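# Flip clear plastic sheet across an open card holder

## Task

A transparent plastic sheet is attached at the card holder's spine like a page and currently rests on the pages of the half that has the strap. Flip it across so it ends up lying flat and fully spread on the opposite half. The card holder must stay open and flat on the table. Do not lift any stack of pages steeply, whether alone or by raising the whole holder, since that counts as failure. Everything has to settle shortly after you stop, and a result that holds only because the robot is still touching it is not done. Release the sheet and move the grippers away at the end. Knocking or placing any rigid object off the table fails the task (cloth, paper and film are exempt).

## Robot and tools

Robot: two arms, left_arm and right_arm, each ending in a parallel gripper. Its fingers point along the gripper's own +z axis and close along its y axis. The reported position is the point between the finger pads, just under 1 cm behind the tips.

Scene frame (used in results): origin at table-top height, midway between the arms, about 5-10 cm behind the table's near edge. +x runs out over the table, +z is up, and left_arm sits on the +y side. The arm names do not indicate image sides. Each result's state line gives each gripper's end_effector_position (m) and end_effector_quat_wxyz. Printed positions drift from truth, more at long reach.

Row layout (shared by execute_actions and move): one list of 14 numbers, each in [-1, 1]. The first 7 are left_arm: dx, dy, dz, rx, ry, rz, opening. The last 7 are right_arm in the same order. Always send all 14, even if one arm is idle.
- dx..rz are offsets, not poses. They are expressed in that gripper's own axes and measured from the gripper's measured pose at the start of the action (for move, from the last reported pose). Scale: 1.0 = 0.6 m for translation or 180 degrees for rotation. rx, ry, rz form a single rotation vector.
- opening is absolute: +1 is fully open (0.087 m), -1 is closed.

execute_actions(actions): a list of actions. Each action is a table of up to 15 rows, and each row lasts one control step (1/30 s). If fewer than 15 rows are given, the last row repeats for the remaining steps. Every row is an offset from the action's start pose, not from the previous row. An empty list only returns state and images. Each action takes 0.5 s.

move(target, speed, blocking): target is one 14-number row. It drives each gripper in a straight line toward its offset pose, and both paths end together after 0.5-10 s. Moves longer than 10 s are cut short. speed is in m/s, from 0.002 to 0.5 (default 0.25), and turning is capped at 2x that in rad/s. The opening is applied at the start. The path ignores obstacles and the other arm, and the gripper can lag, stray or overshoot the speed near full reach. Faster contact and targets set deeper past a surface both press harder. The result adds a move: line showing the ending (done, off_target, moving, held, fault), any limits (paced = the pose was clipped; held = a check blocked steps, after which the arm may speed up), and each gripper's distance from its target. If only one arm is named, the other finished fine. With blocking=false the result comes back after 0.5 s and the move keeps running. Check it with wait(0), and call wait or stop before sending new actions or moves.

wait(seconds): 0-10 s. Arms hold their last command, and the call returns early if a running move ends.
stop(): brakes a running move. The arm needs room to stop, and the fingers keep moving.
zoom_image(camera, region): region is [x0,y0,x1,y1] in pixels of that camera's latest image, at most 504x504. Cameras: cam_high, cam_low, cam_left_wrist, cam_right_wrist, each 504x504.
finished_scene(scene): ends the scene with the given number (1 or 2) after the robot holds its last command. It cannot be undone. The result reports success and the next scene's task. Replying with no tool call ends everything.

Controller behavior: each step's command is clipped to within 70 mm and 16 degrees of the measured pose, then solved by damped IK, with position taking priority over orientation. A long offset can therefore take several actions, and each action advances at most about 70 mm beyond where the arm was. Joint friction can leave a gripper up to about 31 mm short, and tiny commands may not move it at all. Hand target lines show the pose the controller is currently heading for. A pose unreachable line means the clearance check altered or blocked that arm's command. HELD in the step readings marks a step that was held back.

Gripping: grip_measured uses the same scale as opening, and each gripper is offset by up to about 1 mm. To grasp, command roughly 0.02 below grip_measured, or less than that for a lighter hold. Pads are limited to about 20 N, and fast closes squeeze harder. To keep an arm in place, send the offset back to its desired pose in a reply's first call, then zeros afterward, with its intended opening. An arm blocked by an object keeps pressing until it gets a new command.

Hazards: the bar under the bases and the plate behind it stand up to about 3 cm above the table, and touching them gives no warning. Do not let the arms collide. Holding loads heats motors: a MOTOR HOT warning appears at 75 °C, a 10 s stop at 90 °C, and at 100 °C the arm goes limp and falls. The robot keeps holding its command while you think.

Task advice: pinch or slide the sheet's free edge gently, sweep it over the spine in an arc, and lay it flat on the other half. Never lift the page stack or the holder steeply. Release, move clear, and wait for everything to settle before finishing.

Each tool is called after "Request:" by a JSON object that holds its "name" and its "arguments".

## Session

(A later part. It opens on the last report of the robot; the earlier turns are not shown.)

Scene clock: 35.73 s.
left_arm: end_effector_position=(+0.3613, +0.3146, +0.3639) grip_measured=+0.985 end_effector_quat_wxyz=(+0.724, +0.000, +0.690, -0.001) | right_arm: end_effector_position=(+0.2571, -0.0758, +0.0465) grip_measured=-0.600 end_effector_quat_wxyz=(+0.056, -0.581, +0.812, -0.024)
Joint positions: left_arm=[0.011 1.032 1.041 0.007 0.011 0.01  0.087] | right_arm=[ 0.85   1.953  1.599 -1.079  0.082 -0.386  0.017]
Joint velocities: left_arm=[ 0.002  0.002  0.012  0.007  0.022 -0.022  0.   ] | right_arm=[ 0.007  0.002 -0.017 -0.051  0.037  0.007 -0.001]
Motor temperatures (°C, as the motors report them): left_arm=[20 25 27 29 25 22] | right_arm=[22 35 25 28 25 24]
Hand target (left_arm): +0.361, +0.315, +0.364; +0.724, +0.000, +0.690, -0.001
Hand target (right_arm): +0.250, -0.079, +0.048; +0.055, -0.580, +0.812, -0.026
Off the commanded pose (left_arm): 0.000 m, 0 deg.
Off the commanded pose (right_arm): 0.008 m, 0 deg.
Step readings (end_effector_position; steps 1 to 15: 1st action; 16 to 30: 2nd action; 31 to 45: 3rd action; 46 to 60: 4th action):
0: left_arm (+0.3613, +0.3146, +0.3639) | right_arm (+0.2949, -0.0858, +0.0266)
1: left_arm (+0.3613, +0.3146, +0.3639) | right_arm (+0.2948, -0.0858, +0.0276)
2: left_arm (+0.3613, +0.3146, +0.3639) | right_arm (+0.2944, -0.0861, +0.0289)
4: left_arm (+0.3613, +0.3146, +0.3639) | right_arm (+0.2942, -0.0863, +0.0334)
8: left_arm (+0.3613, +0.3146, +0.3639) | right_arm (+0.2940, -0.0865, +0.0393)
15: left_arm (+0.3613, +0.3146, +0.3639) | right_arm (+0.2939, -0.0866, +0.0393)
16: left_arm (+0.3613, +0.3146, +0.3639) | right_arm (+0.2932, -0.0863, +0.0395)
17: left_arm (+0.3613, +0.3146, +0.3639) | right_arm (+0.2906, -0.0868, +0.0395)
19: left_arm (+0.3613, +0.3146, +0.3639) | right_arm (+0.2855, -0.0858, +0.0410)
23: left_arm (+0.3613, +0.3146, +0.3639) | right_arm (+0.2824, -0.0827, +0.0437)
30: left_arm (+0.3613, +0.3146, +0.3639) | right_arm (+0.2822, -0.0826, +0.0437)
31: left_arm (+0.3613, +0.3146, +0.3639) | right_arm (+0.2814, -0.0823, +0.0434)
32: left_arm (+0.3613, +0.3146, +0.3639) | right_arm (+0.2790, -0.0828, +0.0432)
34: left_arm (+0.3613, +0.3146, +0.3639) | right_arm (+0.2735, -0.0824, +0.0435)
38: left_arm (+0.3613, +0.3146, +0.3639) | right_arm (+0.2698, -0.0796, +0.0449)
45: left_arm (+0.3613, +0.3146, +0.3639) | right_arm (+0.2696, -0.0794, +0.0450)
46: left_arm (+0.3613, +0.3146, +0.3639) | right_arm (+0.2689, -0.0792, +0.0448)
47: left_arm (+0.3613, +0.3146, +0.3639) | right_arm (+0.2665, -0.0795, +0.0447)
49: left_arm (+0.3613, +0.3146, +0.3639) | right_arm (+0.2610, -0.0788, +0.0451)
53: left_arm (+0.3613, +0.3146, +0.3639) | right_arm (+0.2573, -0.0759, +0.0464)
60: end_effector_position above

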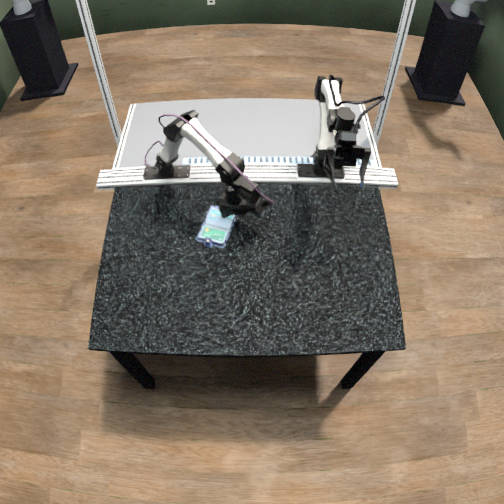

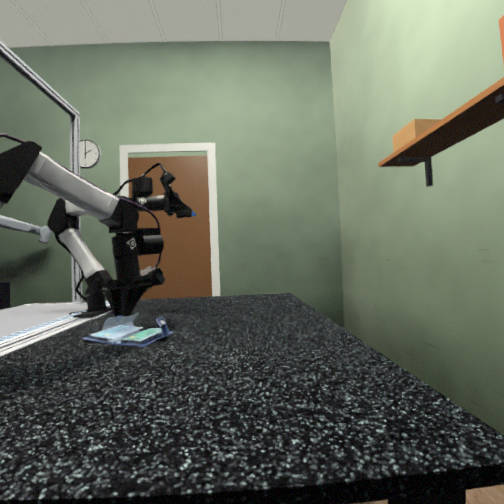

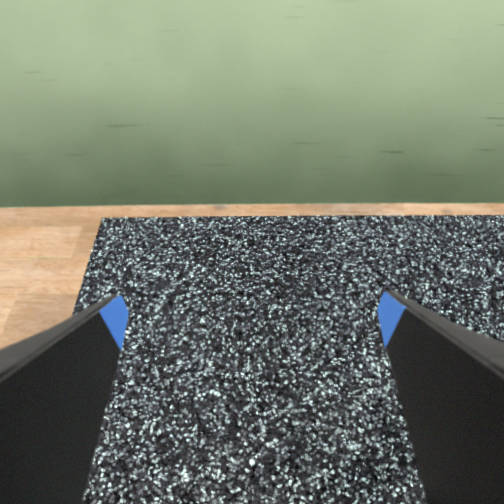

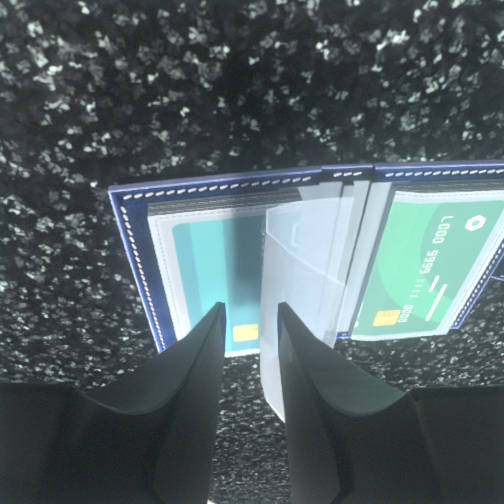

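It is unrolling toward the target side; keep moving away.

Request:
{"name": "move", "arguments": {"target": [0,0,0,0,0,0,1,0,0.08,-0.02,0,0,0,-0.6], "speed": 0.06}}

Request:
{"name": "move", "arguments": {"target": [0,0,0,0,0,0,1,0.08,0,-0.2,0,0,0,-0.6]}}

Request:
{"name": "zoom_image", "arguments": {"camera": "cam_low", "region": [70,290,200,360]}}

Scene clock: 39.87 s.
left_arm: end_effector_position=(+0.3613, +0.3146, +0.3639) grip_measured=+0.985 end_effector_quat_wxyz=(+0.724, +0.000, +0.690, -0.001) | right_arm: end_effector_position=(+0.2190, -0.0530, +0.0524) grip_measured=-0.600 end_effector_quat_wxyz=(+0.064, -0.581, +0.811, -0.017)
Joint positions: left_arm=[0.011 1.032 1.041 0.007 0.011 0.01  0.087] | right_arm=[ 0.963  1.915  1.569 -1.078  0.089 -0.275  0.017]
Joint velocities: left_arm=[ 0.022 -0.007 -0.002  0.037 -0.037  0.051  0.   ] | right_arm=[ 0.002  0.002 -0.002 -0.022  0.007 -0.007  0.   ]
Motor temperatures (°C, as the motors report them): left_arm=[20 25 28 29 25 22] | right_arm=[22 37 25 28 25 24]
Hand target (left_arm): +0.361, +0.315, +0.364; +0.724, +0.000, +0.690, -0.001
Hand target (right_arm): +0.211, -0.060, +0.054; +0.057, -0.581, +0.812, -0.024
Off the commanded pose (left_arm): 0.000 m, 0 deg.
Off the commanded pose (right_arm): 0.011 m, 1 deg.
move: off_target (right_arm)

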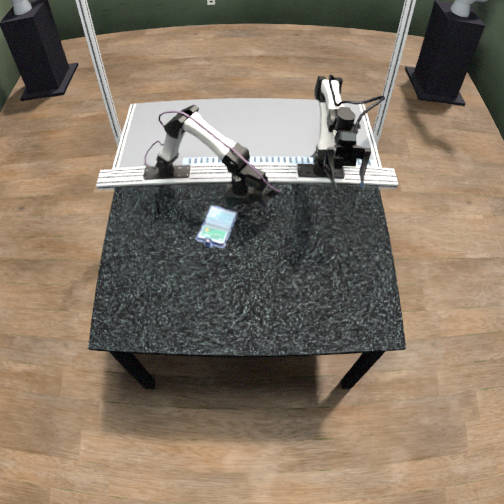

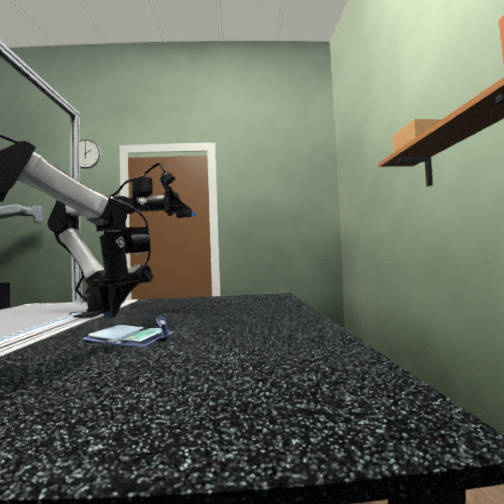

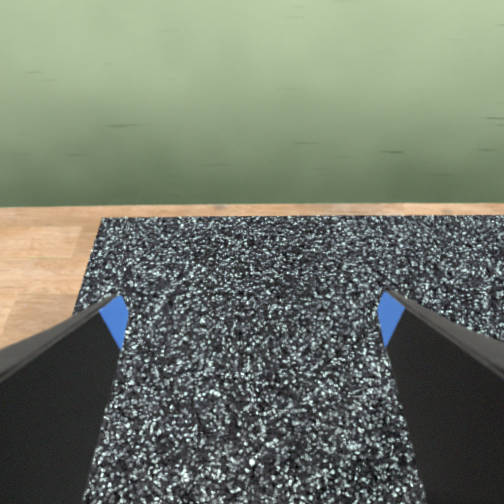

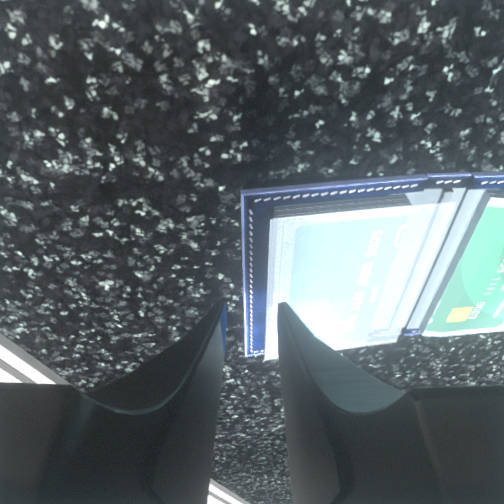

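Scene clock: 41.10 s.
left_arm: end_effector_position=(+0.3613, +0.3146, +0.3639) grip_measured=+0.985 end_effector_quat_wxyz=(+0.724, +0.000, +0.690, -0.001) | right_arm: end_effector_position=(+0.1888, -0.1002, +0.1600) grip_measured=-0.600 end_effector_quat_wxyz=(+0.063, -0.582, +0.810, -0.018)
Joint positions: left_arm=[0.011 1.032 1.041 0.007 0.011 0.01  0.087] | right_arm=[ 0.963  1.71   1.735 -1.451  0.089 -0.277  0.017]
Joint velocities: left_arm=[-0.007 -0.007 -0.002  0.066 -0.051 -0.022  0.   ] | right_arm=[-0.007 -0.007 -0.007 -0.081 -0.007 -0.007 -0.001]
Motor temperatures (°C, as the motors report them): left_arm=[20 25 28 29 25 22] | right_arm=[22 37 25 28 25 24]
Hand target (left_arm): +0.361, +0.315, +0.364; +0.724, +0.000, +0.690, -0.001
Hand target (right_arm): +0.190, -0.105, +0.167; +0.064, -0.581, +0.811, -0.017
Off the commanded pose (left_arm): 0.000 m, 0 deg.
Off the commanded pose (right_arm): 0.008 m, 0 deg.
move: done

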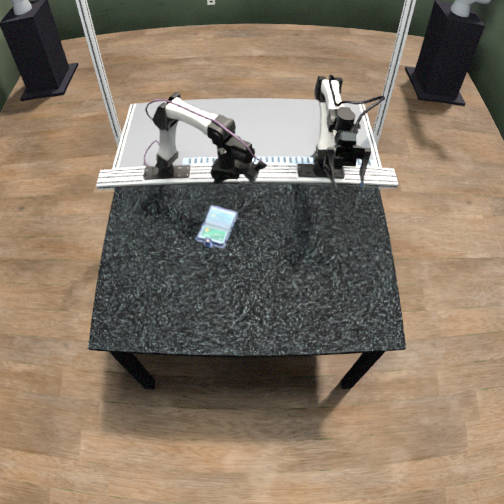

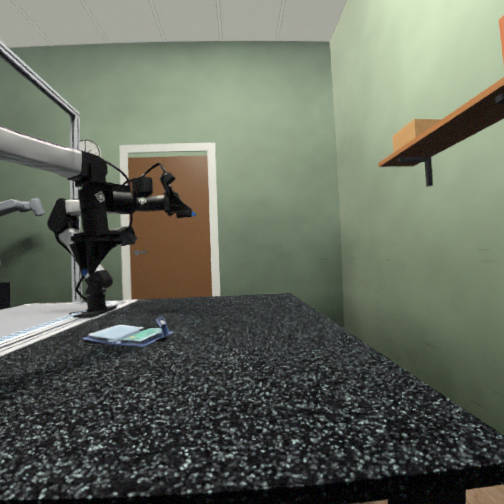

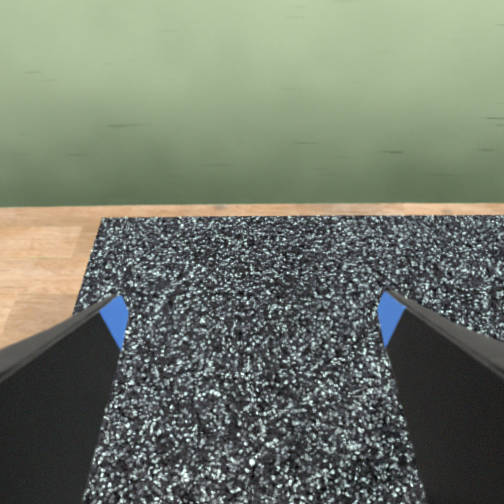

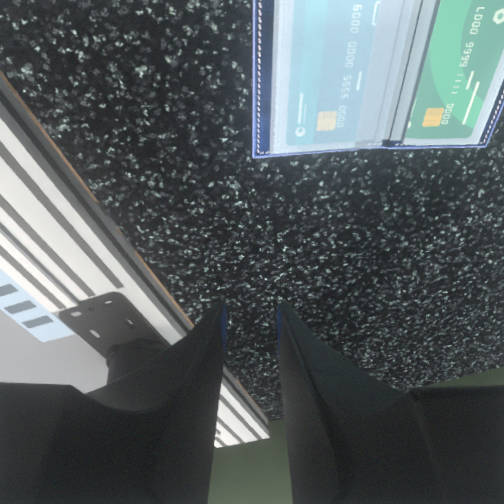

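Region (70, 290, 200, 360) of cam_low's 504x504 image, scaled by 3.877, with more detail than that image has; it fills the top 271 rows of this view, and the rest is white.

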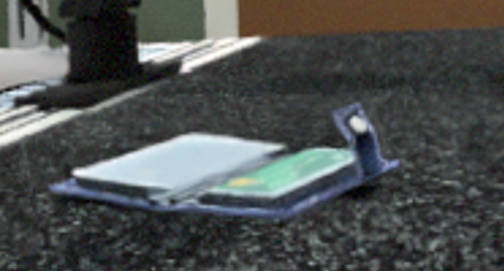

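Request:
{"name": "finished_scene", "arguments": {"scene": 2}}

The scene is finished: the task was done.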